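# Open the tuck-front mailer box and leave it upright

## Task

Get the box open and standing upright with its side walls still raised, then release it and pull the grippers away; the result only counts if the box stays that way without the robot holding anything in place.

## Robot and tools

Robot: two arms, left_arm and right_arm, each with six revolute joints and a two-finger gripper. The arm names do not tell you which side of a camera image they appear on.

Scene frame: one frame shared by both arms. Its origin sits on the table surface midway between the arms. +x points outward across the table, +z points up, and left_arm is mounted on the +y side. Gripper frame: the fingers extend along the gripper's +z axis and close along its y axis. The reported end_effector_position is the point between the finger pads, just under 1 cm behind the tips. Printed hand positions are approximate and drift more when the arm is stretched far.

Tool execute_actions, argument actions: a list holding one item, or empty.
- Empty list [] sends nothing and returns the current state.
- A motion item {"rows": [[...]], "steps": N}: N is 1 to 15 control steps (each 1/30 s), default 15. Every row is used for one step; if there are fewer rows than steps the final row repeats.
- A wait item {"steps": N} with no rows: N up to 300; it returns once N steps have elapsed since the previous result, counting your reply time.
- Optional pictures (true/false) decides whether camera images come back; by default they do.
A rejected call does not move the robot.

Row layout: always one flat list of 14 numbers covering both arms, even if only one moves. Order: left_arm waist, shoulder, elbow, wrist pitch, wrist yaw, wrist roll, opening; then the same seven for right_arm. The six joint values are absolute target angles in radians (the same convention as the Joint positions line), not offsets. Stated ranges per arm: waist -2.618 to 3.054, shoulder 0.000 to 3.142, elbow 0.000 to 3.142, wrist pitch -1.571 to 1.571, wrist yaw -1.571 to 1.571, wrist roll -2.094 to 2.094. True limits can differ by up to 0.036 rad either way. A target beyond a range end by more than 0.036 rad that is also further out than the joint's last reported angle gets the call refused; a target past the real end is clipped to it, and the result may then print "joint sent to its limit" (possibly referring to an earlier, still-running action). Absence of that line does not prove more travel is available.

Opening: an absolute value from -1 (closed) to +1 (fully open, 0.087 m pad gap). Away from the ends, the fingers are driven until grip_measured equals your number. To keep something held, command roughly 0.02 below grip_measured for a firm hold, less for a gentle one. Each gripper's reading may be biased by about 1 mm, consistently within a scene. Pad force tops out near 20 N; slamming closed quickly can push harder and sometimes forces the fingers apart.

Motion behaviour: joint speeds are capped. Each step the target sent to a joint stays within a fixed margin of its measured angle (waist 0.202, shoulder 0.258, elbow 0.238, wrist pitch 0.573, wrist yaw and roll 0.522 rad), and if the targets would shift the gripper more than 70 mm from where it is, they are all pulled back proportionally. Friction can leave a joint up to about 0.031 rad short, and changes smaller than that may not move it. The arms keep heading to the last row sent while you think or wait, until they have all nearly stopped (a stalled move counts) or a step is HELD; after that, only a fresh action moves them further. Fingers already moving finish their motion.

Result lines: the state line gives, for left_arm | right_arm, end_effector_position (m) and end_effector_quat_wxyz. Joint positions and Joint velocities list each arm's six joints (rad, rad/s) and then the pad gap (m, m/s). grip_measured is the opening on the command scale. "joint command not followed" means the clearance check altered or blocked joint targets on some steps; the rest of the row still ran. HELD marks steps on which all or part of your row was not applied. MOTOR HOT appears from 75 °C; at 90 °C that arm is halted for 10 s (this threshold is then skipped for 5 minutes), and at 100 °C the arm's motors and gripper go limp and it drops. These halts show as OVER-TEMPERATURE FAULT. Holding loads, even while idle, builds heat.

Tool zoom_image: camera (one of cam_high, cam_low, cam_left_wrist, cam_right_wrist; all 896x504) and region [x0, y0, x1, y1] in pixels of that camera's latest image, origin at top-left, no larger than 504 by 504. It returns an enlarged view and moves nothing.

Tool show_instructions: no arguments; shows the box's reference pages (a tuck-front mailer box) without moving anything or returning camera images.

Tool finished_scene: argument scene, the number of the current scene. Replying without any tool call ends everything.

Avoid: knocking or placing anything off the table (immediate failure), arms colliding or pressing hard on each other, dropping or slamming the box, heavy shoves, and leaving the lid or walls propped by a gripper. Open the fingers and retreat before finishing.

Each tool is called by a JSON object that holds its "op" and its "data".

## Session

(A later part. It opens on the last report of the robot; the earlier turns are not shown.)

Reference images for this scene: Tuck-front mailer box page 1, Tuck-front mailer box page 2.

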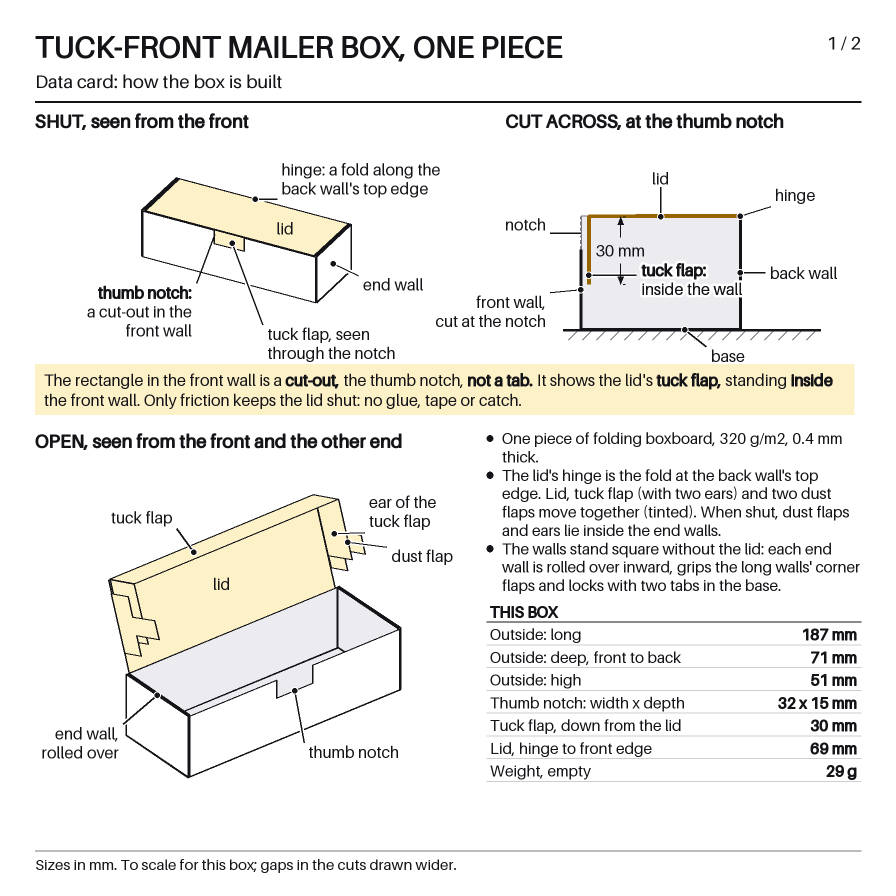

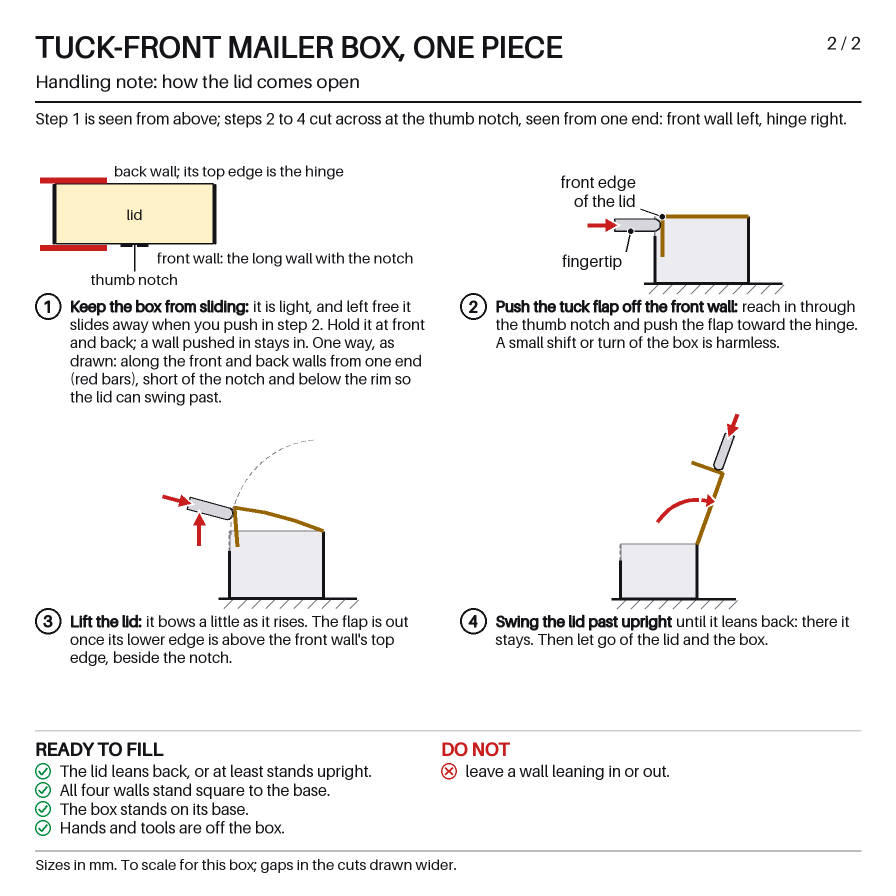

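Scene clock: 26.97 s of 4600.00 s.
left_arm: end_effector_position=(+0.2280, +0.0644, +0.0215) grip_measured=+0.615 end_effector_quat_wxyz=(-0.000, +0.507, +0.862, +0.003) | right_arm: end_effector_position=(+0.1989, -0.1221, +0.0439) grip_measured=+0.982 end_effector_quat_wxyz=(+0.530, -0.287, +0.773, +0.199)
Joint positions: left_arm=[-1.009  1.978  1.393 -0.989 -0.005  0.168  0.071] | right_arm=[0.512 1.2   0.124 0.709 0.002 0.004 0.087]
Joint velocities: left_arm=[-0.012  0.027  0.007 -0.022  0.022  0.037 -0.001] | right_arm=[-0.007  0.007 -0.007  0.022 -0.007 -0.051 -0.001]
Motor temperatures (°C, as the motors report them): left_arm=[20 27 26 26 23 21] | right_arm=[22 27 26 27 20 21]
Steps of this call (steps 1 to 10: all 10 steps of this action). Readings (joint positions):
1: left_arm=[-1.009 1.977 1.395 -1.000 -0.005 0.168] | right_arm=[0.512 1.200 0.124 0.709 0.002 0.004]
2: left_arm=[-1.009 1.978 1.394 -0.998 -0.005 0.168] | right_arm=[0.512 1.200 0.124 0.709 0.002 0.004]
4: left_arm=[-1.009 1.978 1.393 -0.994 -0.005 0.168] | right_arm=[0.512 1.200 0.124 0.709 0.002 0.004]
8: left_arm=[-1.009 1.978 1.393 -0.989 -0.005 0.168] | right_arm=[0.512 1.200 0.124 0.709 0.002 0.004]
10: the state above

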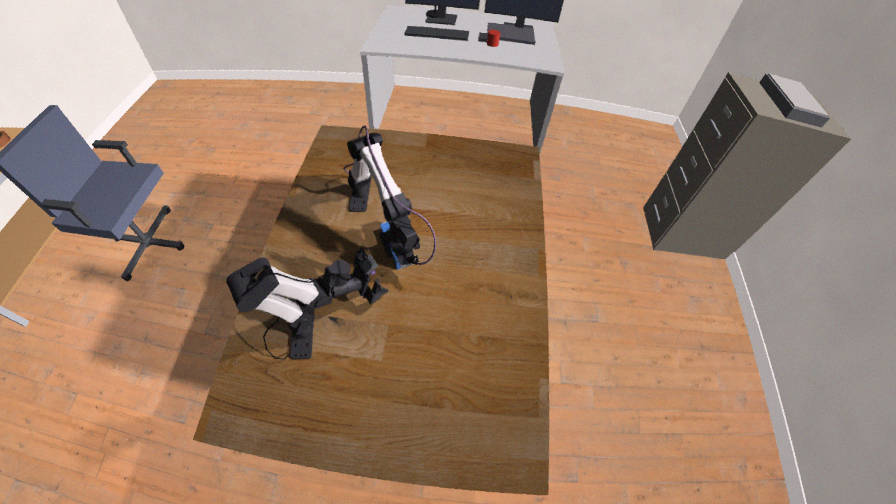

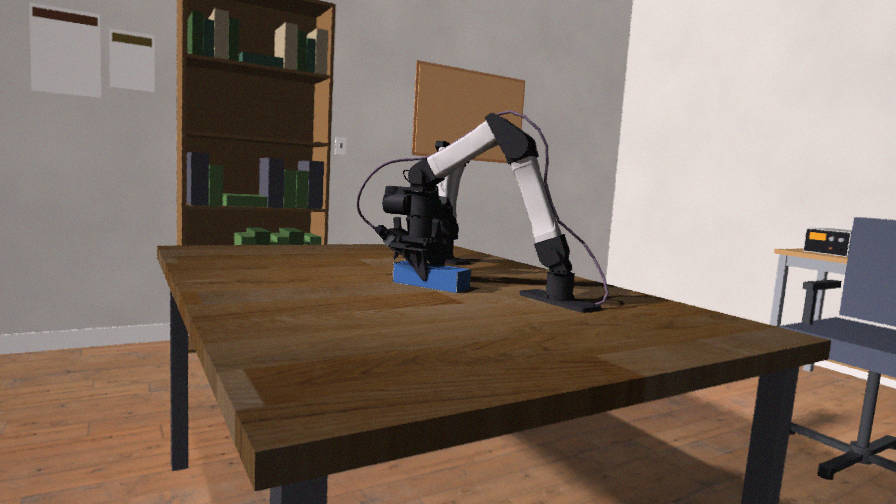

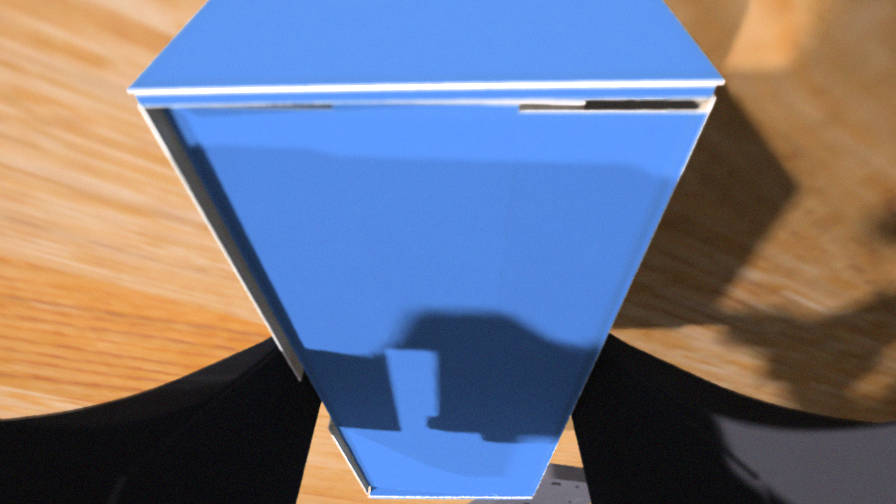

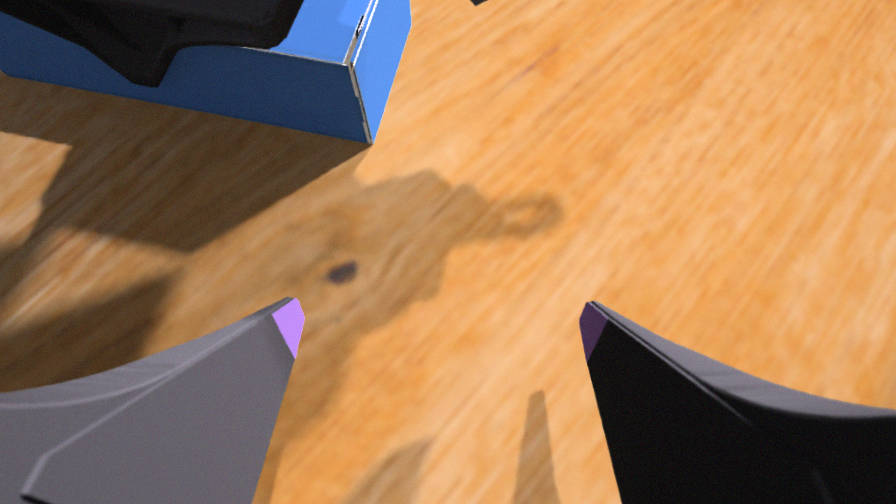

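{"op": "execute_actions", "data": {"actions": [{"rows":[[-1.005,1.99,1.40,-0.99,0,0.16,0.609,0.505,1.19,0.105,0.72,0.015,0.01,1],[-1.002,1.99,1.41,-1.0,0,0.15,0.604,0.505,1.19,0.105,0.72,0.015,0.01,1],[-1.0,1.991,1.414,-1.005,0,0.135,0.60,0.505,1.19,0.105,0.72,0.015,0.01,1],[-0.998,1.995,1.42,-1.008,0,0.11,0.60,0.505,1.19,0.105,0.72,0.015,0.01,1],[-0.996,2.0,1.428,-1.012,0,0.075,0.60,0.505,1.19,0.105,0.72,0.015,0.01,1],[-0.993,2.007,1.439,-1.016,0,0.03,0.60,0.505,1.19,0.105,0.72,0.015,0.01,1],[-0.989,2.015,1.451,-1.021,0,-0.018,0.60,0.505,1.19,0.105,0.72,0.015,0.01,1],[-0.985,2.023,1.464,-1.026,0,-0.066,0.60,0.505,1.19,0.105,0.72,0.015,0.01,1],[-0.982,2.031,1.476,-1.03,0,-0.114,0.60,0.505,1.19,0.105,0.72,0.015,0.01,1],[-0.978,2.039,1.489,-1.035,0,-0.162,0.60,0.505,1.19,0.105,0.72,0.015,0.01,1],[-0.974,2.047,1.501,-1.04,0,-0.21,0.60,0.505,1.19,0.105,0.72,0.015,0.01,1],[-0.971,2.055,1.514,-1.044,0,-0.258,0.60,0.505,1.19,0.105,0.72,0.015,0.01,1],[-0.967,2.063,1.526,-1.049,0,-0.306,0.60,0.505,1.19,0.105,0.72,0.015,0.01,1],[-0.963,2.071,1.539,-1.054,0,-0.354,0.60,0.505,1.19,0.105,0.72,0.015,0.01,1],[-0.96,2.079,1.551,-1.058,0,-0.402,0.60,0.505,1.19,0.105,0.72,0.015,0.01,1]],"steps":15}], "pictures": false}}

{"op": "execute_actions", "data": {"actions": [{"rows":[[-0.956,2.087,1.564,-1.063,0,-0.45,0.60,0.505,1.19,0.105,0.72,0.015,0.01,1],[-0.952,2.095,1.576,-1.068,0,-0.498,0.60,0.505,1.19,0.105,0.72,0.015,0.01,1],[-0.949,2.103,1.589,-1.072,0,-0.546,0.60,0.505,1.19,0.105,0.72,0.015,0.01,1],[-0.945,2.111,1.601,-1.077,0,-0.594,0.60,0.505,1.19,0.105,0.72,0.015,0.01,1],[-0.941,2.119,1.614,-1.082,0,-0.642,0.60,0.505,1.19,0.105,0.72,0.015,0.01,1],[-0.938,2.127,1.627,-1.087,0,-0.69,0.60,0.505,1.19,0.105,0.72,0.015,0.01,1],[-0.934,2.135,1.64,-1.092,0,-0.738,0.60,0.505,1.19,0.105,0.72,0.015,0.01,1],[-0.93,2.143,1.653,-1.097,0,-0.786,0.60,0.505,1.19,0.105,0.72,0.015,0.01,1],[-0.927,2.151,1.666,-1.102,0,-0.834,0.60,0.505,1.19,0.105,0.72,0.015,0.01,1],[-0.923,2.159,1.679,-1.107,0,-0.882,0.60,0.505,1.19,0.105,0.72,0.015,0.01,1],[-0.919,2.167,1.692,-1.112,0,-0.93,0.60,0.505,1.19,0.105,0.72,0.015,0.01,1],[-0.916,2.175,1.705,-1.117,0,-0.978,0.60,0.505,1.19,0.105,0.72,0.015,0.01,1],[-0.912,2.183,1.718,-1.122,0,-1.026,0.60,0.505,1.19,0.105,0.72,0.015,0.01,1],[-0.908,2.191,1.731,-1.127,0,-1.074,0.60,0.505,1.19,0.105,0.72,0.015,0.01,1],[-0.905,2.199,1.744,-1.132,0,-1.122,0.60,0.505,1.19,0.105,0.72,0.015,0.01,1]],"steps":15}], "pictures": false}}

{"op": "execute_actions", "data": {"actions": [{"rows":[[-0.901,2.207,1.757,-1.137,0,-1.17,0.60,0.505,1.19,0.105,0.72,0.015,0.01,1],[-0.897,2.215,1.77,-1.142,0,-1.218,0.60,0.505,1.19,0.105,0.72,0.015,0.01,1],[-0.894,2.223,1.783,-1.147,0,-1.266,0.60,0.505,1.19,0.105,0.72,0.015,0.01,1],[-0.89,2.231,1.796,-1.152,0,-1.314,0.60,0.505,1.19,0.105,0.72,0.015,0.01,1],[-0.886,2.239,1.809,-1.157,0,-1.36,0.60,0.505,1.19,0.105,0.72,0.015,0.01,1],[-0.883,2.247,1.822,-1.162,0,-1.40,0.60,0.505,1.19,0.105,0.72,0.015,0.01,1],[-0.879,2.255,1.835,-1.167,0,-1.435,0.60,0.505,1.19,0.105,0.72,0.015,0.01,1],[-0.876,2.263,1.847,-1.171,0,-1.462,0.60,0.505,1.19,0.105,0.72,0.015,0.01,1],[-0.872,2.27,1.858,-1.175,0,-1.482,0.60,0.505,1.19,0.105,0.72,0.015,0.01,1],[-0.869,2.276,1.868,-1.178,0,-1.495,0.60,0.505,1.19,0.105,0.72,0.015,0.01,1],[-0.867,2.281,1.875,-1.178,0,-1.495,0.60,0.505,1.19,0.105,0.72,0.015,0.01,1],[-0.866,2.284,1.88,-1.178,0,-1.495,0.60,0.505,1.19,0.105,0.72,0.015,0.01,1]],"steps":15}], "pictures": false}}

{"op": "execute_actions", "data": {"actions": [{"steps":8}]}}

Scene clock: 35.27 s of 4600.00 s.
left_arm: end_effector_position=(+0.2408, +0.0422, +0.0269) grip_measured=+0.601 end_effector_quat_wxyz=(+0.008, +0.324, +0.946, -0.002) | right_arm: end_effector_position=(+0.1989, -0.1221, +0.0439) grip_measured=+0.982 end_effector_quat_wxyz=(+0.530, -0.287, +0.773, +0.199)
Joint positions: left_arm=[-0.976  2.044  1.516 -1.027 -0.004 -0.203  0.07 ] | right_arm=[0.512 1.2   0.124 0.709 0.002 0.004 0.087]
Joint velocities: left_arm=[ 0.1    0.232  0.359 -0.125  0.007 -1.282 -0.   ] | right_arm=[ 0.017 -0.012 -0.002 -0.022  0.007  0.007 -0.   ]
Motor temperatures (°C, as the motors report them): left_arm=[20 27 26 26 23 21] | right_arm=[22 27 26 29 20 21]
Steps of this call (steps 1 to 15: the robot went on to your last target; steps 16 to 90: nothing new was sent; then 4.80 s passed at rest; steps 91 to 105: all 15 steps of this action). Readings (joint positions):
91: left_arm=[-1.009 1.978 1.393 -0.989 -0.004 0.168] | right_arm=[0.512 1.200 0.124 0.709 0.002 0.004]
92: left_arm=[-1.009 1.978 1.393 -0.990 -0.004 0.167] | right_arm=[0.512 1.200 0.124 0.709 0.002 0.004]
94: left_arm=[-1.009 1.978 1.395 -0.992 -0.004 0.156] | right_arm=[0.512 1.200 0.124 0.709 0.002 0.004]
98: left_arm=[-1.004 1.989 1.428 -1.007 -0.004 0.073] | right_arm=[0.512 1.200 0.124 0.709 0.002 0.004]
105: the state above

Scene clock: 35.77 s of 4600.00 s.
left_arm: end_effector_position=(+0.2699, +0.0037, +0.0283) grip_measured=+0.601 end_effector_quat_wxyz=(+0.007, -0.050, +0.999, -0.005) | right_arm: end_effector_position=(+0.1989, -0.1221, +0.0439) grip_measured=+0.982 end_effector_quat_wxyz=(+0.530, -0.287, +0.773, +0.199)
Joint positions: left_arm=[-0.921  2.164  1.707 -1.098 -0.004 -0.908  0.07 ] | right_arm=[0.512 1.2   0.124 0.709 0.002 0.004 0.087]
Joint velocities: left_arm=[ 0.105  0.232  0.383 -0.168  0.051 -1.414 -0.   ] | right_arm=[ 0.012 -0.012 -0.022  0.007  0.007  0.051 -0.   ]
Motor temperatures (°C, as the motors report them): left_arm=[20 27 26 26 23 21] | right_arm=[22 27 26 29 20 21]
Steps of this call (steps 1 to 15: all 15 steps of this action). Readings (joint positions):
1: left_arm=[-0.972 2.052 1.528 -1.031 -0.004 -0.248] | right_arm=[0.512 1.200 0.124 0.709 0.002 0.004]
2: left_arm=[-0.968 2.060 1.541 -1.036 -0.004 -0.294] | right_arm=[0.512 1.200 0.124 0.709 0.002 0.004]
4: left_arm=[-0.961 2.077 1.565 -1.045 -0.004 -0.386] | right_arm=[0.512 1.200 0.124 0.709 0.002 0.004]
8: left_arm=[-0.947 2.109 1.616 -1.064 -0.004 -0.574] | right_arm=[0.512 1.200 0.124 0.709 0.002 0.004]
15: the state above

Scene clock: 36.27 s of 4600.00 s.
left_arm: end_effector_position=(+0.3098, -0.0204, +0.0269) grip_measured=+0.601 end_effector_quat_wxyz=(+0.005, -0.334, +0.943, -0.006) | right_arm: end_effector_position=(+0.1989, -0.1221, +0.0439) grip_measured=+0.982 end_effector_quat_wxyz=(+0.530, -0.287, +0.773, +0.199)
Joint positions: left_arm=[-0.874  2.263  1.863 -1.156 -0.004 -1.441  0.07 ] | right_arm=[0.512 1.2   0.124 0.709 0.002 0.004 0.087]
Joint velocities: left_arm=[-0.002  0.022  0.007 -0.081  0.051 -0.3   -0.001] | right_arm=[-0.007  0.007  0.007 -0.007  0.007  0.081  0.001]
Motor temperatures (°C, as the motors report them): left_arm=[20 27 26 26 23 21] | right_arm=[22 27 26 29 20 21]
Steps of this call (steps 1 to 15: all 15 steps of this action). Readings (joint positions):
1: left_arm=[-0.917 2.172 1.720 -1.103 -0.004 -0.956] | right_arm=[0.512 1.200 0.124 0.709 0.002 0.004]
2: left_arm=[-0.914 2.180 1.733 -1.108 -0.004 -1.004] | right_arm=[0.512 1.200 0.124 0.709 0.002 0.004]
4: left_arm=[-0.907 2.196 1.759 -1.118 -0.004 -1.100] | right_arm=[0.512 1.200 0.124 0.709 0.002 0.004]
8: left_arm=[-0.892 2.228 1.811 -1.138 -0.004 -1.280] | right_arm=[0.512 1.200 0.124 0.709 0.002 0.004]
15: the state above

Scene clock: 36.53 s of 4600.00 s.
left_arm: end_effector_position=(+0.3096, -0.0202, +0.0269) grip_measured=+0.601 end_effector_quat_wxyz=(+0.003, -0.351, +0.936, -0.002) | right_arm: end_effector_position=(+0.1989, -0.1221, +0.0439) grip_measured=+0.982 end_effector_quat_wxyz=(+0.530, -0.287, +0.773, +0.199)
Joint positions: left_arm=[-0.873  2.264  1.864 -1.164 -0.004 -1.478  0.07 ] | right_arm=[0.512 1.2   0.124 0.709 0.002 0.004 0.087]
Joint velocities: left_arm=[ 0.007  0.007  0.012 -0.066  0.022 -0.095 -0.   ] | right_arm=[-0.002 -0.012  0.002 -0.022 -0.066 -0.095  0.   ]
Motor temperatures (°C, as the motors report them): left_arm=[20 27 26 26 23 21] | right_arm=[22 27 26 29 20 21]
Steps of this call (steps 1 to 8: the robot went on to your last target). Readings (joint positions):
1: left_arm=[-0.873 2.263 1.863 -1.157 -0.004 -1.450] | right_arm=[0.512 1.200 0.124 0.709 0.002 0.004]
2: left_arm=[-0.873 2.264 1.864 -1.159 -0.004 -1.457] | right_arm=[0.512 1.200 0.124 0.709 0.002 0.004]
4: left_arm=[-0.873 2.264 1.864 -1.162 -0.004 -1.467] | right_arm=[0.512 1.200 0.124 0.709 0.002 0.004]
8: the state above

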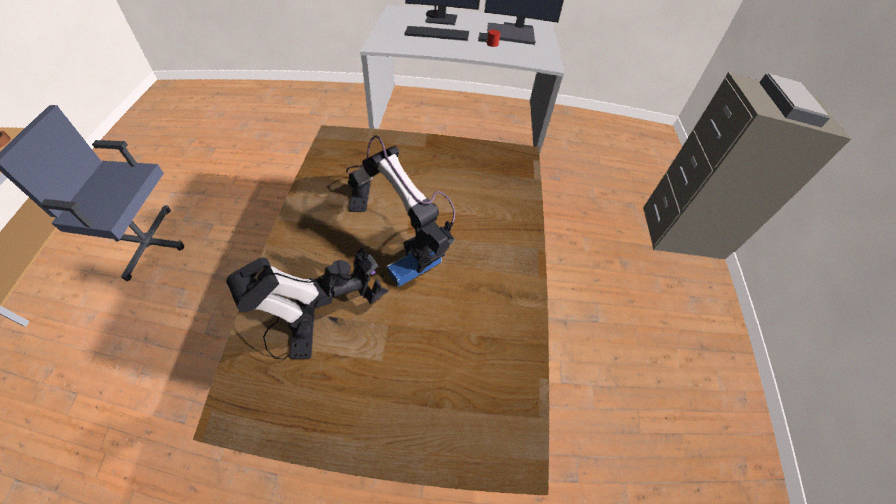

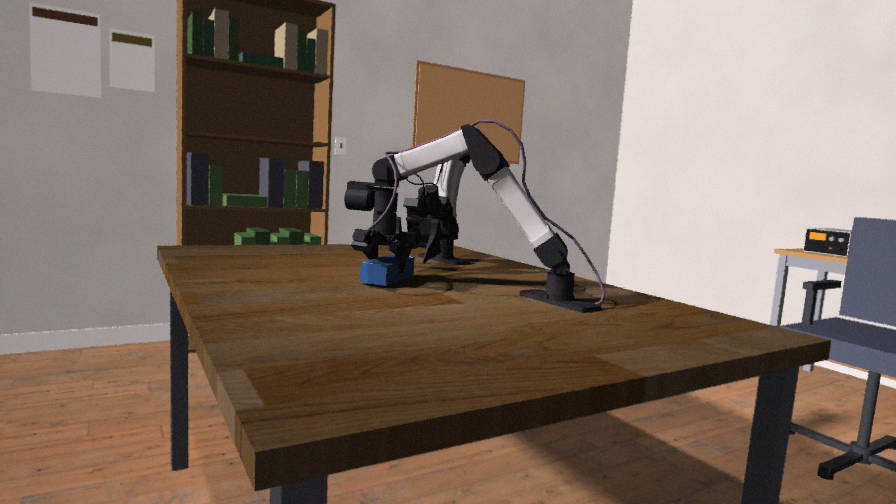

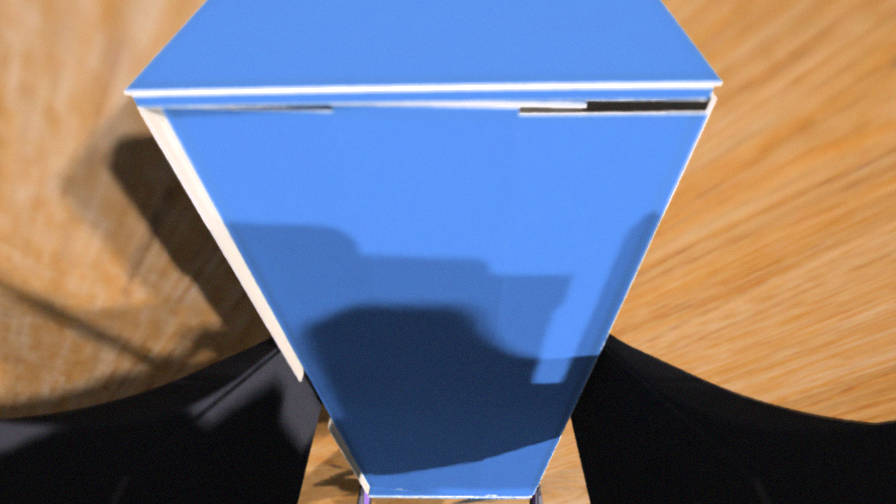

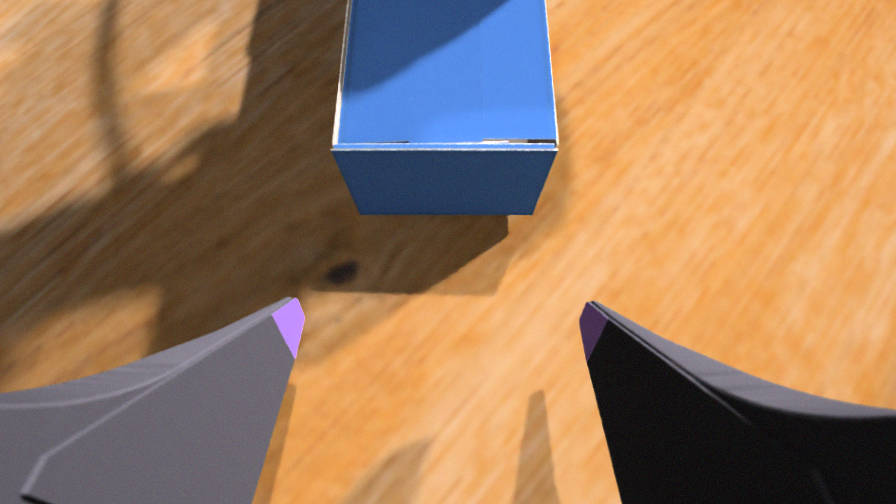

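{"op": "execute_actions", "data": {"actions": [{"rows":[[-0.866,2.29,1.875,-1.17,0,-1.495,0.60,0.512,1.21,0.13,0.74,0,0,1],[-0.866,2.296,1.87,-1.17,0,-1.495,0.60,0.512,1.218,0.14,0.76,0,0,1],[-0.866,2.30,1.87,-1.17,0,-1.495,0.60,0.512,1.225,0.143,0.78,0,0,1],[-0.866,2.30,1.87,-1.17,0,-1.495,0.60,0.512,1.235,0.146,0.80,0,0,1],[-0.866,2.30,1.87,-1.17,0,-1.495,0.63,0.512,1.25,0.15,0.82,0,0,1],[-0.866,2.29,1.87,-1.175,0,-1.495,0.72,0.512,1.268,0.154,0.84,0,0,1],[-0.866,2.275,1.87,-1.185,0,-1.495,0.85,0.512,1.288,0.159,0.86,0,0,1],[-0.866,2.26,1.87,-1.195,0,-1.495,1,0.512,1.308,0.164,0.88,0,0,1],[-0.866,2.25,1.87,-1.205,0,-1.495,1,0.512,1.328,0.17,0.90,0,0,1],[-0.866,2.235,1.87,-1.215,0,-1.495,1,0.512,1.348,0.175,0.92,0,0,1],[-0.866,2.218,1.87,-1.22,0,-1.495,1,0.512,1.368,0.18,0.94,0,0,1],[-0.866,2.20,1.87,-1.22,0,-1.495,1,0.512,1.388,0.185,0.96,0,0,1],[-0.866,2.18,1.87,-1.22,0,-1.495,1,0.512,1.408,0.19,0.98,0,0,1],[-0.866,2.158,1.865,-1.22,0,-1.495,1,0.512,1.428,0.196,1.0,0,0,1],[-0.866,2.135,1.855,-1.22,0,-1.495,1,0.512,1.448,0.201,1.018,0,0,1]],"steps":15}], "pictures": false}}

{"op": "execute_actions", "data": {"actions": [{"rows":[[-0.87,2.105,1.84,-1.20,0,-1.48,1,0.512,1.468,0.206,1.036,0,0,1],[-0.875,2.07,1.81,-1.16,0,-1.45,1,0.512,1.488,0.211,1.055,0,0,1],[-0.881,2.03,1.77,-1.10,0,-1.41,0.9,0.512,1.508,0.217,1.073,0,0,1],[-0.888,1.98,1.72,-1.03,0,-1.36,0.7,0.512,1.528,0.222,1.092,0,0,1],[-0.895,1.925,1.66,-0.95,0,-1.30,0.5,0.512,1.548,0.227,1.11,0,0,1],[-0.902,1.87,1.595,-0.87,0,-1.24,0.3,0.512,1.568,0.232,1.13,0,0,1],[-0.909,1.815,1.53,-0.79,0,-1.18,0.1,0.512,1.588,0.238,1.148,0,0,1],[-0.916,1.76,1.465,-0.71,0,-1.12,-0.1,0.512,1.608,0.243,1.167,0,0,1],[-0.923,1.705,1.40,-0.63,0,-1.06,-0.3,0.512,1.628,0.248,1.185,0,0,1],[-0.93,1.65,1.335,-0.55,0,-1.0,-0.5,0.512,1.648,0.253,1.204,0,0,1],[-0.937,1.60,1.27,-0.47,0,-0.94,-0.7,0.512,1.668,0.258,1.222,0,0,1],[-0.944,1.555,1.205,-0.39,0,-0.88,-0.85,0.512,1.688,0.264,1.241,0,0,1],[-0.95,1.515,1.14,-0.31,0,-0.82,-0.95,0.512,1.708,0.269,1.26,0,0,1],[-0.956,1.48,1.075,-0.23,0,-0.76,-1,0.512,1.728,0.274,1.278,0,0,1],[-0.96,1.45,1.01,-0.15,0,-0.70,-1,0.512,1.748,0.279,1.297,0,0,1]],"steps":15}], "pictures": false}}

{"op": "execute_actions", "data": {"actions": [{"rows":[[-0.963,1.425,0.95,-0.07,0,-0.64,-1,0.512,1.768,0.285,1.315,0,0,1],[-0.963,1.405,0.89,0.01,0,-0.58,-1,0.512,1.788,0.29,1.334,0,0,1],[-0.963,1.392,0.835,0.09,0,-0.52,-1,0.512,1.808,0.295,1.352,0,0,1],[-0.963,1.385,0.78,0.17,0,-0.46,-1,0.512,1.828,0.30,1.371,0,0,1],[-0.963,1.385,0.725,0.25,0,-0.40,-1,0.512,1.848,0.305,1.39,0,0,1],[-0.963,1.385,0.67,0.33,0,-0.34,-1,0.512,1.868,0.311,1.408,0,0,1],[-0.963,1.385,0.62,0.41,0,-0.28,-1,0.512,1.888,0.316,1.426,0,0,1],[-0.963,1.385,0.57,0.485,0,-0.22,-1,0.512,1.906,0.321,1.443,0,0,1],[-0.963,1.385,0.525,0.555,0,-0.165,-1,0.512,1.923,0.325,1.458,0,0,1],[-0.963,1.385,0.48,0.615,0,-0.115,-1,0.512,1.938,0.329,1.47,0,0,1],[-0.963,1.385,0.44,0.665,0,-0.07,-1,0.512,1.951,0.333,1.475,0,0,1],[-0.963,1.385,0.405,0.70,0,-0.035,-1,0.512,1.962,0.336,1.475,0,0,1],[-0.963,1.385,0.375,0.72,0,-0.01,-1,0.512,1.971,0.338,1.47,0,0,1],[-0.963,1.385,0.35,0.72,0,0.008,-1,0.512,1.978,0.34,1.465,0,0,1],[-0.963,1.385,0.33,0.72,0,0.015,-1,0.512,1.985,0.342,1.46,0,0,1]],"steps":15}], "pictures": false}}

{"op": "execute_actions", "data": {"actions": [{"steps":8}]}}

Scene clock: 49.37 s of 4600.00 s.
left_arm: end_effector_position=(+0.3066, -0.0174, +0.0526) grip_measured=+0.998 end_effector_quat_wxyz=(+0.009, -0.354, +0.935, -0.014) | right_arm: end_effector_position=(+0.2201, -0.1038, +0.0490) grip_measured=+0.982 end_effector_quat_wxyz=(+0.555, -0.280, +0.755, +0.208)
Joint positions: left_arm=[-0.873  2.201  1.864 -1.2   -0.004 -1.485  0.087] | right_arm=[0.512 1.398 0.17  0.926 0.002 0.004 0.087]
Joint velocities: left_arm=[ 0.007 -0.623  0.002 -0.095 -0.066 -0.037 -0.   ] | right_arm=[-0.012  0.598  0.144  0.505 -0.022  0.007  0.   ]
Motor temperatures (°C, as the motors report them): left_arm=[20 29 27 25 23 21] | right_arm=[22 26 26 31 20 21]
Steps of this call (steps 1 to 30: the robot went on to your last target; steps 31 to 90: nothing new was sent; then 9.33 s passed at rest; steps 91 to 105: all 15 steps of this action). Readings (joint positions):
91: left_arm=[-0.873 2.264 1.864 -1.166 -0.004 -1.485] | right_arm=[0.512 1.200 0.124 0.710 0.002 0.004]
92: left_arm=[-0.873 2.264 1.864 -1.166 -0.004 -1.485] | right_arm=[0.512 1.200 0.124 0.715 0.002 0.004]
94: left_arm=[-0.873 2.268 1.864 -1.166 -0.004 -1.485] | right_arm=[0.512 1.205 0.124 0.737 0.002 0.004]
98: left_arm=[-0.873 2.274 1.864 -1.169 -0.004 -1.485] | right_arm=[0.512 1.258 0.132 0.799 0.002 0.004]
105: the state above

Scene clock: 49.87 s of 4600.00 s.
left_arm: end_effector_position=(+0.2704, -0.0118, +0.1486) grip_measured=-0.992 end_effector_quat_wxyz=(+0.231, -0.056, +0.929, -0.283) | right_arm: end_effector_position=(+0.2469, -0.0805, +0.0391) grip_measured=+0.982 end_effector_quat_wxyz=(+0.577, -0.274, +0.738, +0.216)
Joint positions: left_arm=[-0.944  1.502  1.147 -0.466 -0.004 -0.951  0.   ] | right_arm=[0.512 1.698 0.248 1.207 0.002 0.004 0.087]
Joint velocities: left_arm=[-0.159 -1.116 -1.868  2.249 -0.037  1.56  -0.016] | right_arm=[-0.012  0.574  0.139  0.432 -0.037  0.037 -0.   ]
Motor temperatures (°C, as the motors report them): left_arm=[20 29 27 25 23 21] | right_arm=[22 26 26 31 20 21]
Steps of this call (steps 1 to 15: all 15 steps of this action). Readings (joint positions):
1: left_arm=[-0.873 2.177 1.862 -1.200 -0.004 -1.485] | right_arm=[0.512 1.418 0.175 0.945 0.002 0.004]
2: left_arm=[-0.873 2.147 1.854 -1.193 -0.004 -1.481] | right_arm=[0.512 1.438 0.180 0.964 0.002 0.004]
4: left_arm=[-0.874 2.068 1.805 -1.150 -0.004 -1.454] | right_arm=[0.512 1.478 0.191 1.002 0.002 0.004]
8: left_arm=[-0.890 1.855 1.595 -0.956 -0.004 -1.316] | right_arm=[0.512 1.558 0.212 1.077 0.002 0.004]
15: the state above

Scene clock: 50.37 s of 4600.00 s.
left_arm: end_effector_position=(+0.2600, +0.0357, +0.0550) grip_measured=-1.000 end_effector_quat_wxyz=(+0.473, +0.291, +0.793, -0.250) | right_arm: end_effector_position=(+0.2644, -0.0653, +0.0181) grip_measured=+0.982 end_effector_quat_wxyz=(+0.591, -0.270, +0.727, +0.221)
Joint positions: left_arm=[-0.954  1.39   0.386  0.563 -0.004 -0.137  0.   ] | right_arm=[0.512 1.955 0.316 1.434 0.002 0.004 0.087]
Joint velocities: left_arm=[-0.002  0.007 -0.725  0.93  -0.022  0.96   0.   ] | right_arm=[ 0.007  0.256  0.056  0.11   0.007 -0.081 -0.001]
Motor temperatures (°C, as the motors report them): left_arm=[20 29 27 25 23 21] | right_arm=[22 26 26 31 20 21]
Steps of this call (steps 1 to 15: all 15 steps of this action). Readings (joint positions):
1: left_arm=[-0.949 1.467 1.084 -0.389 -0.004 -0.894] | right_arm=[0.512 1.717 0.253 1.226 0.002 0.004]
2: left_arm=[-0.952 1.439 1.022 -0.310 -0.004 -0.836] | right_arm=[0.512 1.737 0.259 1.244 0.002 0.004]
4: left_arm=[-0.954 1.401 0.902 -0.154 -0.004 -0.719] | right_arm=[0.512 1.777 0.269 1.281 0.002 0.004]
8: left_arm=[-0.954 1.390 0.678 0.158 -0.004 -0.483] | right_arm=[0.512 1.857 0.290 1.355 0.002 0.004]
15: the state above

Scene clock: 50.63 s of 4600.00 s.
left_arm: end_effector_position=(+0.2656, +0.0367, +0.0641) grip_measured=-1.000 end_effector_quat_wxyz=(+0.518, +0.328, +0.754, -0.236) | right_arm: end_effector_position=(+0.2647, -0.0650, +0.0161) grip_measured=+0.982 end_effector_quat_wxyz=(+0.591, -0.270, +0.728, +0.221)
Joint positions: left_arm=[-0.954  1.39   0.343  0.686 -0.004 -0.019  0.   ] | right_arm=[0.512 1.969 0.318 1.445 0.002 0.004 0.087]
Joint velocities: left_arm=[ 0.002 -0.022 -0.017  0.242 -0.066  0.154  0.   ] | right_arm=[-0.002 -0.027 -0.007  0.066  0.051  0.081  0.001]
Motor temperatures (°C, as the motors report them): left_arm=[20 29 27 26 23 21] | right_arm=[22 27 26 31 20 21]
Steps of this call (steps 1 to 8: the robot went on to your last target). Readings (joint positions):
1: left_arm=[-0.954 1.390 0.365 0.589 -0.004 -0.108] | right_arm=[0.512 1.962 0.317 1.436 0.002 0.004]
2: left_arm=[-0.954 1.390 0.351 0.608 -0.004 -0.085] | right_arm=[0.512 1.966 0.318 1.437 0.002 0.004]
4: left_arm=[-0.954 1.390 0.343 0.637 -0.004 -0.053] | right_arm=[0.512 1.969 0.318 1.439 0.002 0.004]
8: the state above

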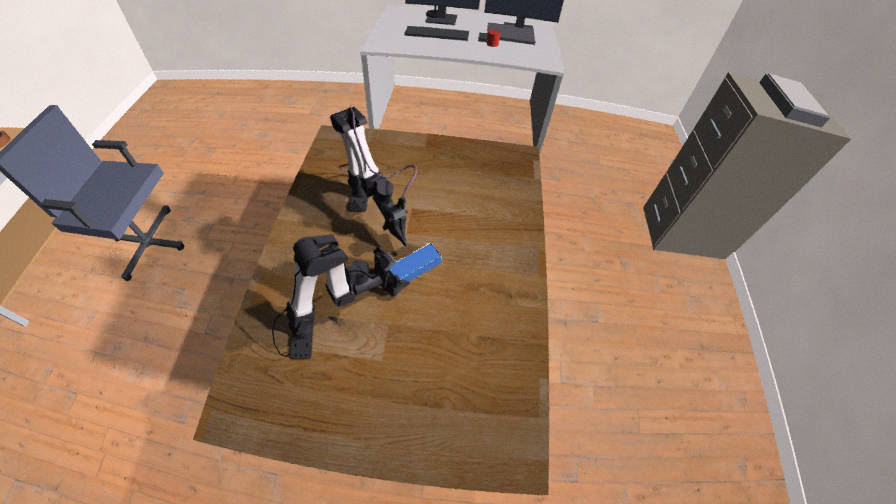

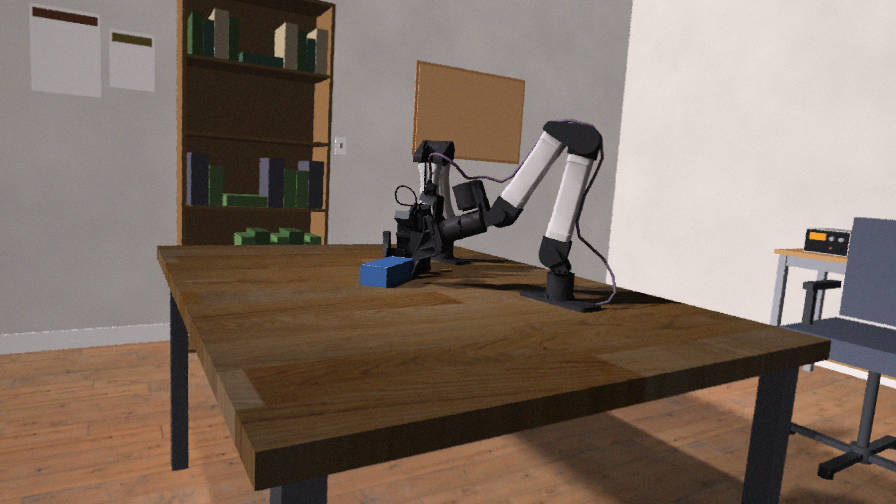

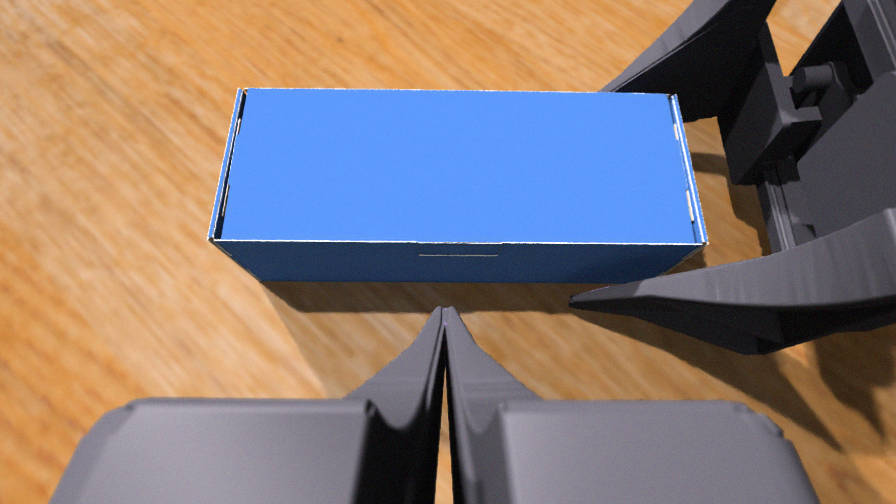

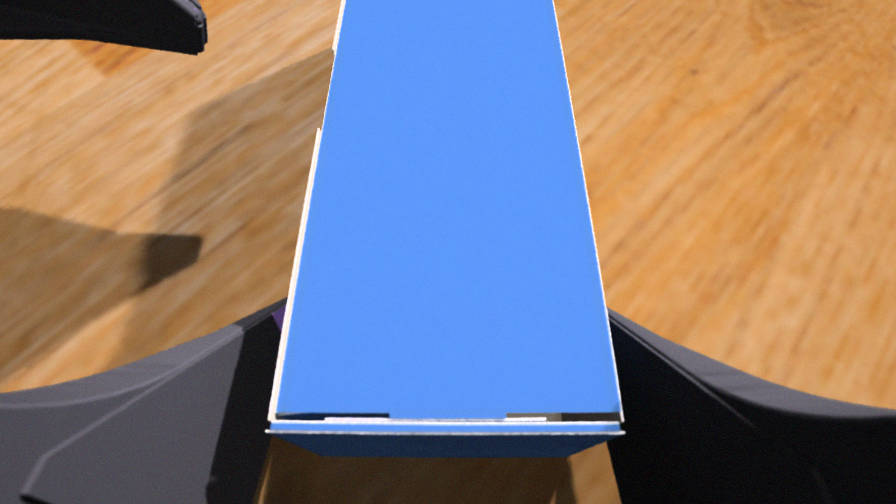

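{"op": "execute_actions", "data": {"actions": [{"rows":[[-0.968,1.41,0.35,0.72,0,0.015,-1,0.512,1.985,0.33,1.43,0,0,0.93],[-0.973,1.43,0.358,0.72,0,0.015,-1,0.512,1.985,0.32,1.42,0,0,0.86],[-0.977,1.45,0.365,0.72,0,0.015,-1,0.512,1.985,0.32,1.415,0,0,0.79],[-0.977,1.47,0.373,0.72,0,0.015,-1,0.512,1.985,0.32,1.41,0,0,0.73],[-0.977,1.49,0.382,0.72,0,0.015,-1,0.512,1.985,0.32,1.41,0,0,0.68],[-0.977,1.508,0.392,0.72,0,0.015,-1,0.512,1.985,0.32,1.41,0,0,0.65],[-0.977,1.525,0.402,0.72,0,0.015,-1,0.512,1.985,0.32,1.41,0,0,0.63],[-0.977,1.54,0.413,0.72,0,0.015,-1,0.512,1.985,0.32,1.41,0,0,0.615],[-0.977,1.552,0.423,0.72,0,0.015,-1,0.512,1.985,0.32,1.41,0,0,0.605],[-0.977,1.562,0.432,0.72,0,0.015,-1,0.512,1.985,0.32,1.41,0,0,0.598],[-0.977,1.571,0.44,0.72,0,0.015,-1,0.512,1.985,0.32,1.41,0,0,0.592]],"steps":15}]}}

Scene clock: 52.73 s of 4600.00 s.
left_arm: end_effector_position=(+0.2770, +0.0182, +0.0446) grip_measured=-1.000 end_effector_quat_wxyz=(+0.501, +0.347, +0.760, -0.225) | right_arm: end_effector_position=(+0.2637, -0.0657, +0.0131) grip_measured=+0.593 end_effector_quat_wxyz=(+0.586, -0.271, +0.731, +0.220)
Joint positions: left_arm=[-0.967  1.554  0.425  0.722 -0.004  0.005  0.   ] | right_arm=[0.512 1.969 0.318 1.432 0.001 0.004 0.07 ]
Joint velocities: left_arm=[-0.007  0.017  0.017  0.007 -0.037 -0.007  0.   ] | right_arm=[-0.012 -0.002 -0.012 -0.022  0.007 -0.022  0.   ]
Motor temperatures (°C, as the motors report them): left_arm=[20 28 27 26 23 21] | right_arm=[22 27 26 32 20 21]
Steps of this call (steps 1 to 30: the robot went on to your last target; steps 31 to 48: nothing new was sent; steps 49 to 63: all 15 steps of this action). Readings (joint positions):
49: left_arm=[-0.954 1.390 0.343 0.715 -0.004 0.005] | right_arm=[0.512 1.969 0.318 1.448 0.002 0.004]
50: left_arm=[-0.956 1.392 0.343 0.717 -0.004 0.005] | right_arm=[0.512 1.969 0.318 1.446 0.002 0.004]
52: left_arm=[-0.962 1.414 0.349 0.722 -0.004 0.005] | right_arm=[0.512 1.969 0.318 1.439 0.002 0.004]
56: left_arm=[-0.967 1.493 0.380 0.722 -0.004 0.005] | right_arm=[0.512 1.969 0.318 1.432 0.001 0.004]
63: the state above

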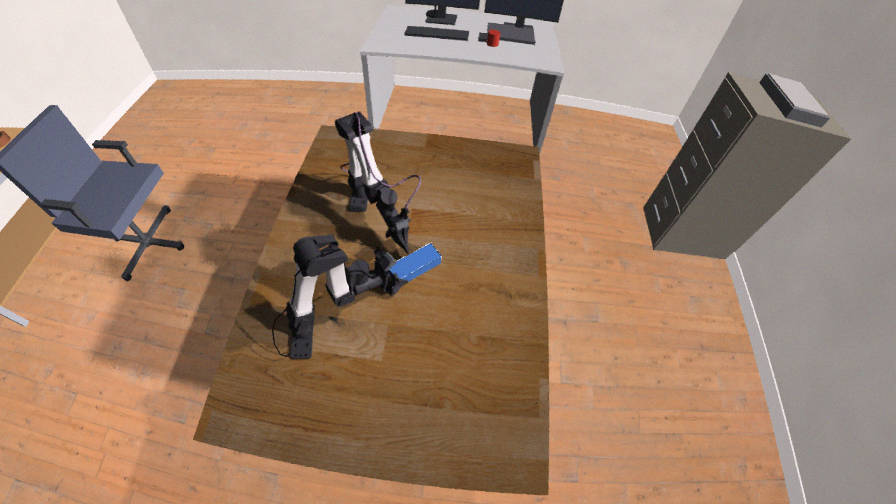

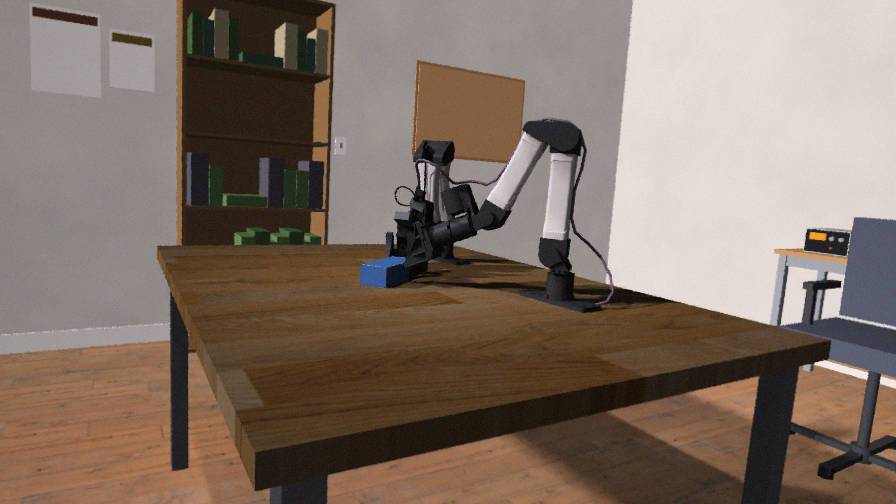

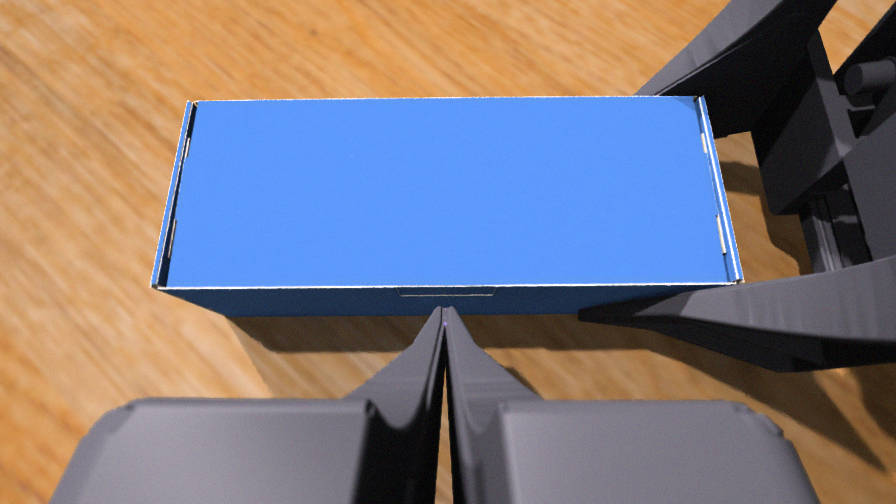

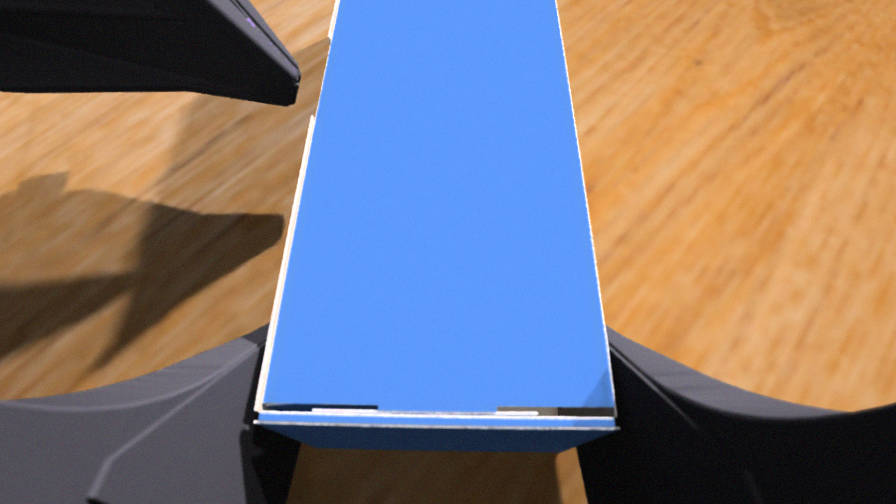

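{"op": "execute_actions", "data": {"actions": [{"rows":[[-0.97,1.578,0.44,0.72,0,0.005,-1,0.512,1.985,0.31,1.39,0,0,0.588],[-0.97,1.585,0.442,0.72,0,0.005,-1,0.512,1.985,0.305,1.375,0,0,0.585],[-0.97,1.59,0.447,0.72,0,0.005,-1,0.512,1.985,0.30,1.36,0,0,0.582],[-0.97,1.595,0.452,0.72,0,0.005,-1,0.515,1.985,0.30,1.36,0,0,0.582],[-0.97,1.60,0.458,0.72,0,0.005,-1,0.52,1.985,0.30,1.36,-0.015,0,0.582],[-0.97,1.605,0.464,0.725,0,0.005,-1,0.522,1.985,0.30,1.36,-0.025,0,0.582],[-0.97,1.61,0.47,0.73,0,0.005,-1,0.525,1.985,0.30,1.36,-0.035,0,0.582],[-0.97,1.614,0.476,0.735,0,0.005,-1,0.528,1.985,0.30,1.36,-0.045,0,0.582],[-0.97,1.618,0.482,0.74,0,0.005,-1,0.53,1.985,0.30,1.36,-0.055,0,0.582],[-0.97,1.62,0.488,0.75,0,0.005,-1,0.53,1.985,0.30,1.36,-0.055,0,0.582]],"steps":15}]}}

Scene clock: 54.33 s of 4600.00 s.
left_arm: end_effector_position=(+0.2827, +0.0116, +0.0397) grip_measured=-1.000 end_effector_quat_wxyz=(+0.496, +0.348, +0.763, -0.223) | right_arm: end_effector_position=(+0.2629, -0.0651, +0.0125) grip_measured=+0.584 end_effector_quat_wxyz=(+0.584, -0.273, +0.731, +0.221)
Joint positions: left_arm=[-0.967  1.604  0.461  0.722 -0.004  0.005  0.   ] | right_arm=[ 0.512  1.969  0.318  1.429 -0.003  0.003  0.069]
Joint velocities: left_arm=[ 0.007 -0.022 -0.012 -0.066 -0.066  0.022  0.   ] | right_arm=[-0.007  0.002 -0.007  0.066 -0.007 -0.081 -0.   ]
Motor temperatures (°C, as the motors report them): left_arm=[20 28 27 26 23 21] | right_arm=[22 27 26 31 20 21]
Steps of this call (steps 1 to 15: the robot went on to your last target; steps 16 to 33: nothing new was sent; steps 34 to 48: all 15 steps of this action). Readings (joint positions):
34: left_arm=[-0.967 1.554 0.425 0.722 -0.004 0.005] | right_arm=[0.512 1.969 0.318 1.431 0.001 0.004]
35: left_arm=[-0.967 1.555 0.425 0.723 -0.004 0.005] | right_arm=[0.512 1.969 0.318 1.431 0.001 0.004]
37: left_arm=[-0.967 1.564 0.429 0.723 -0.004 0.005] | right_arm=[0.512 1.969 0.318 1.429 0.001 0.004]
41: left_arm=[-0.967 1.588 0.450 0.723 -0.004 0.005] | right_arm=[0.512 1.969 0.318 1.429 -0.003 0.003]
48: the state above

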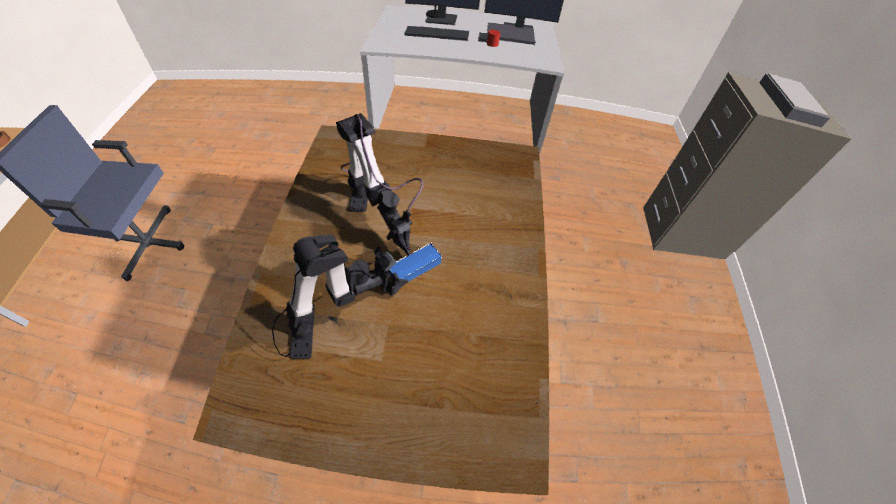

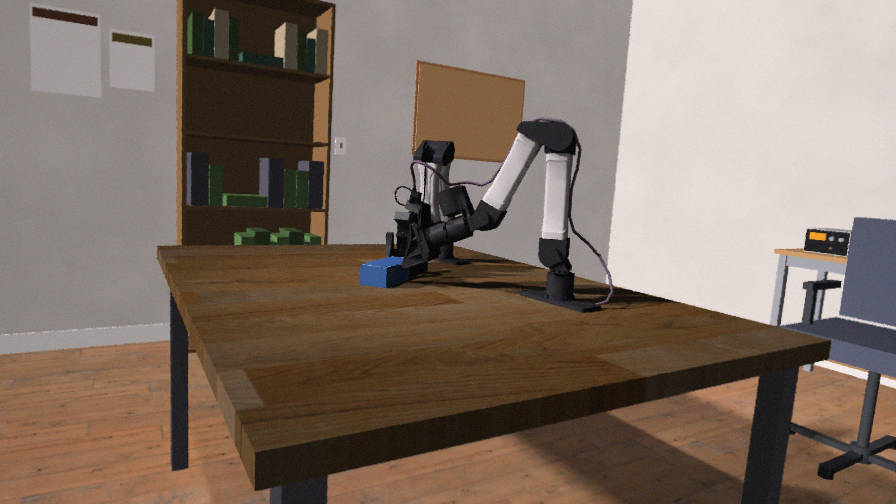

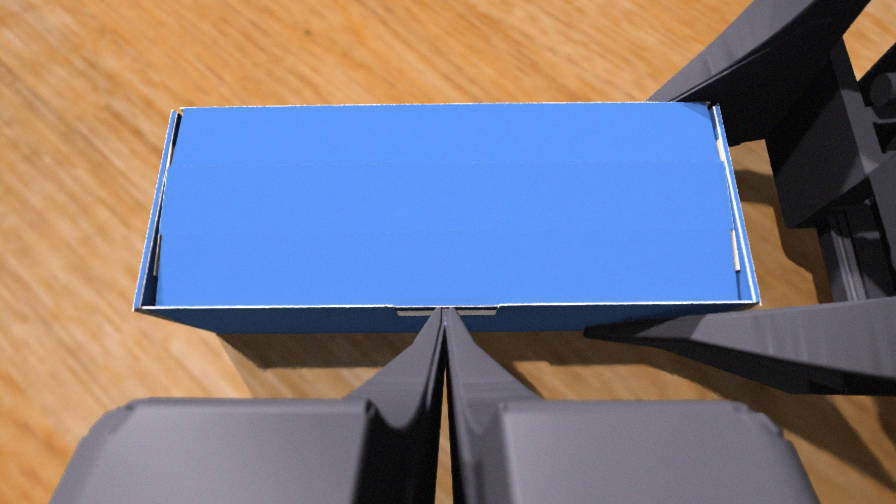

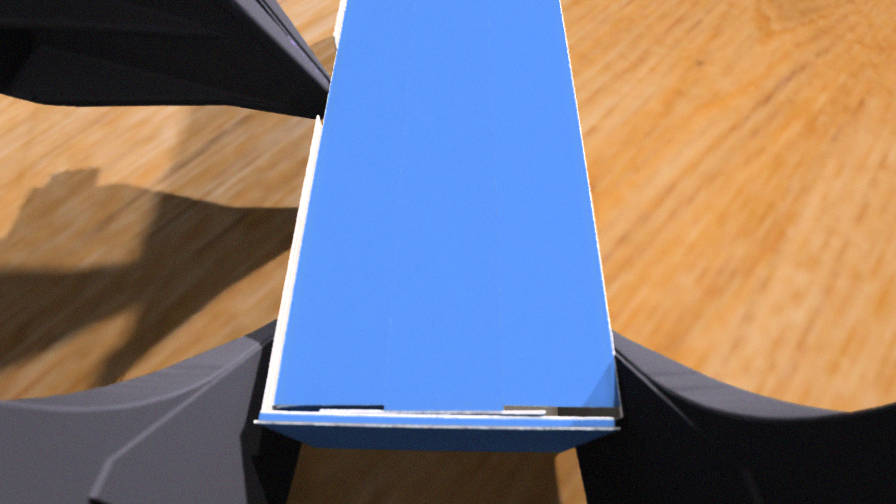

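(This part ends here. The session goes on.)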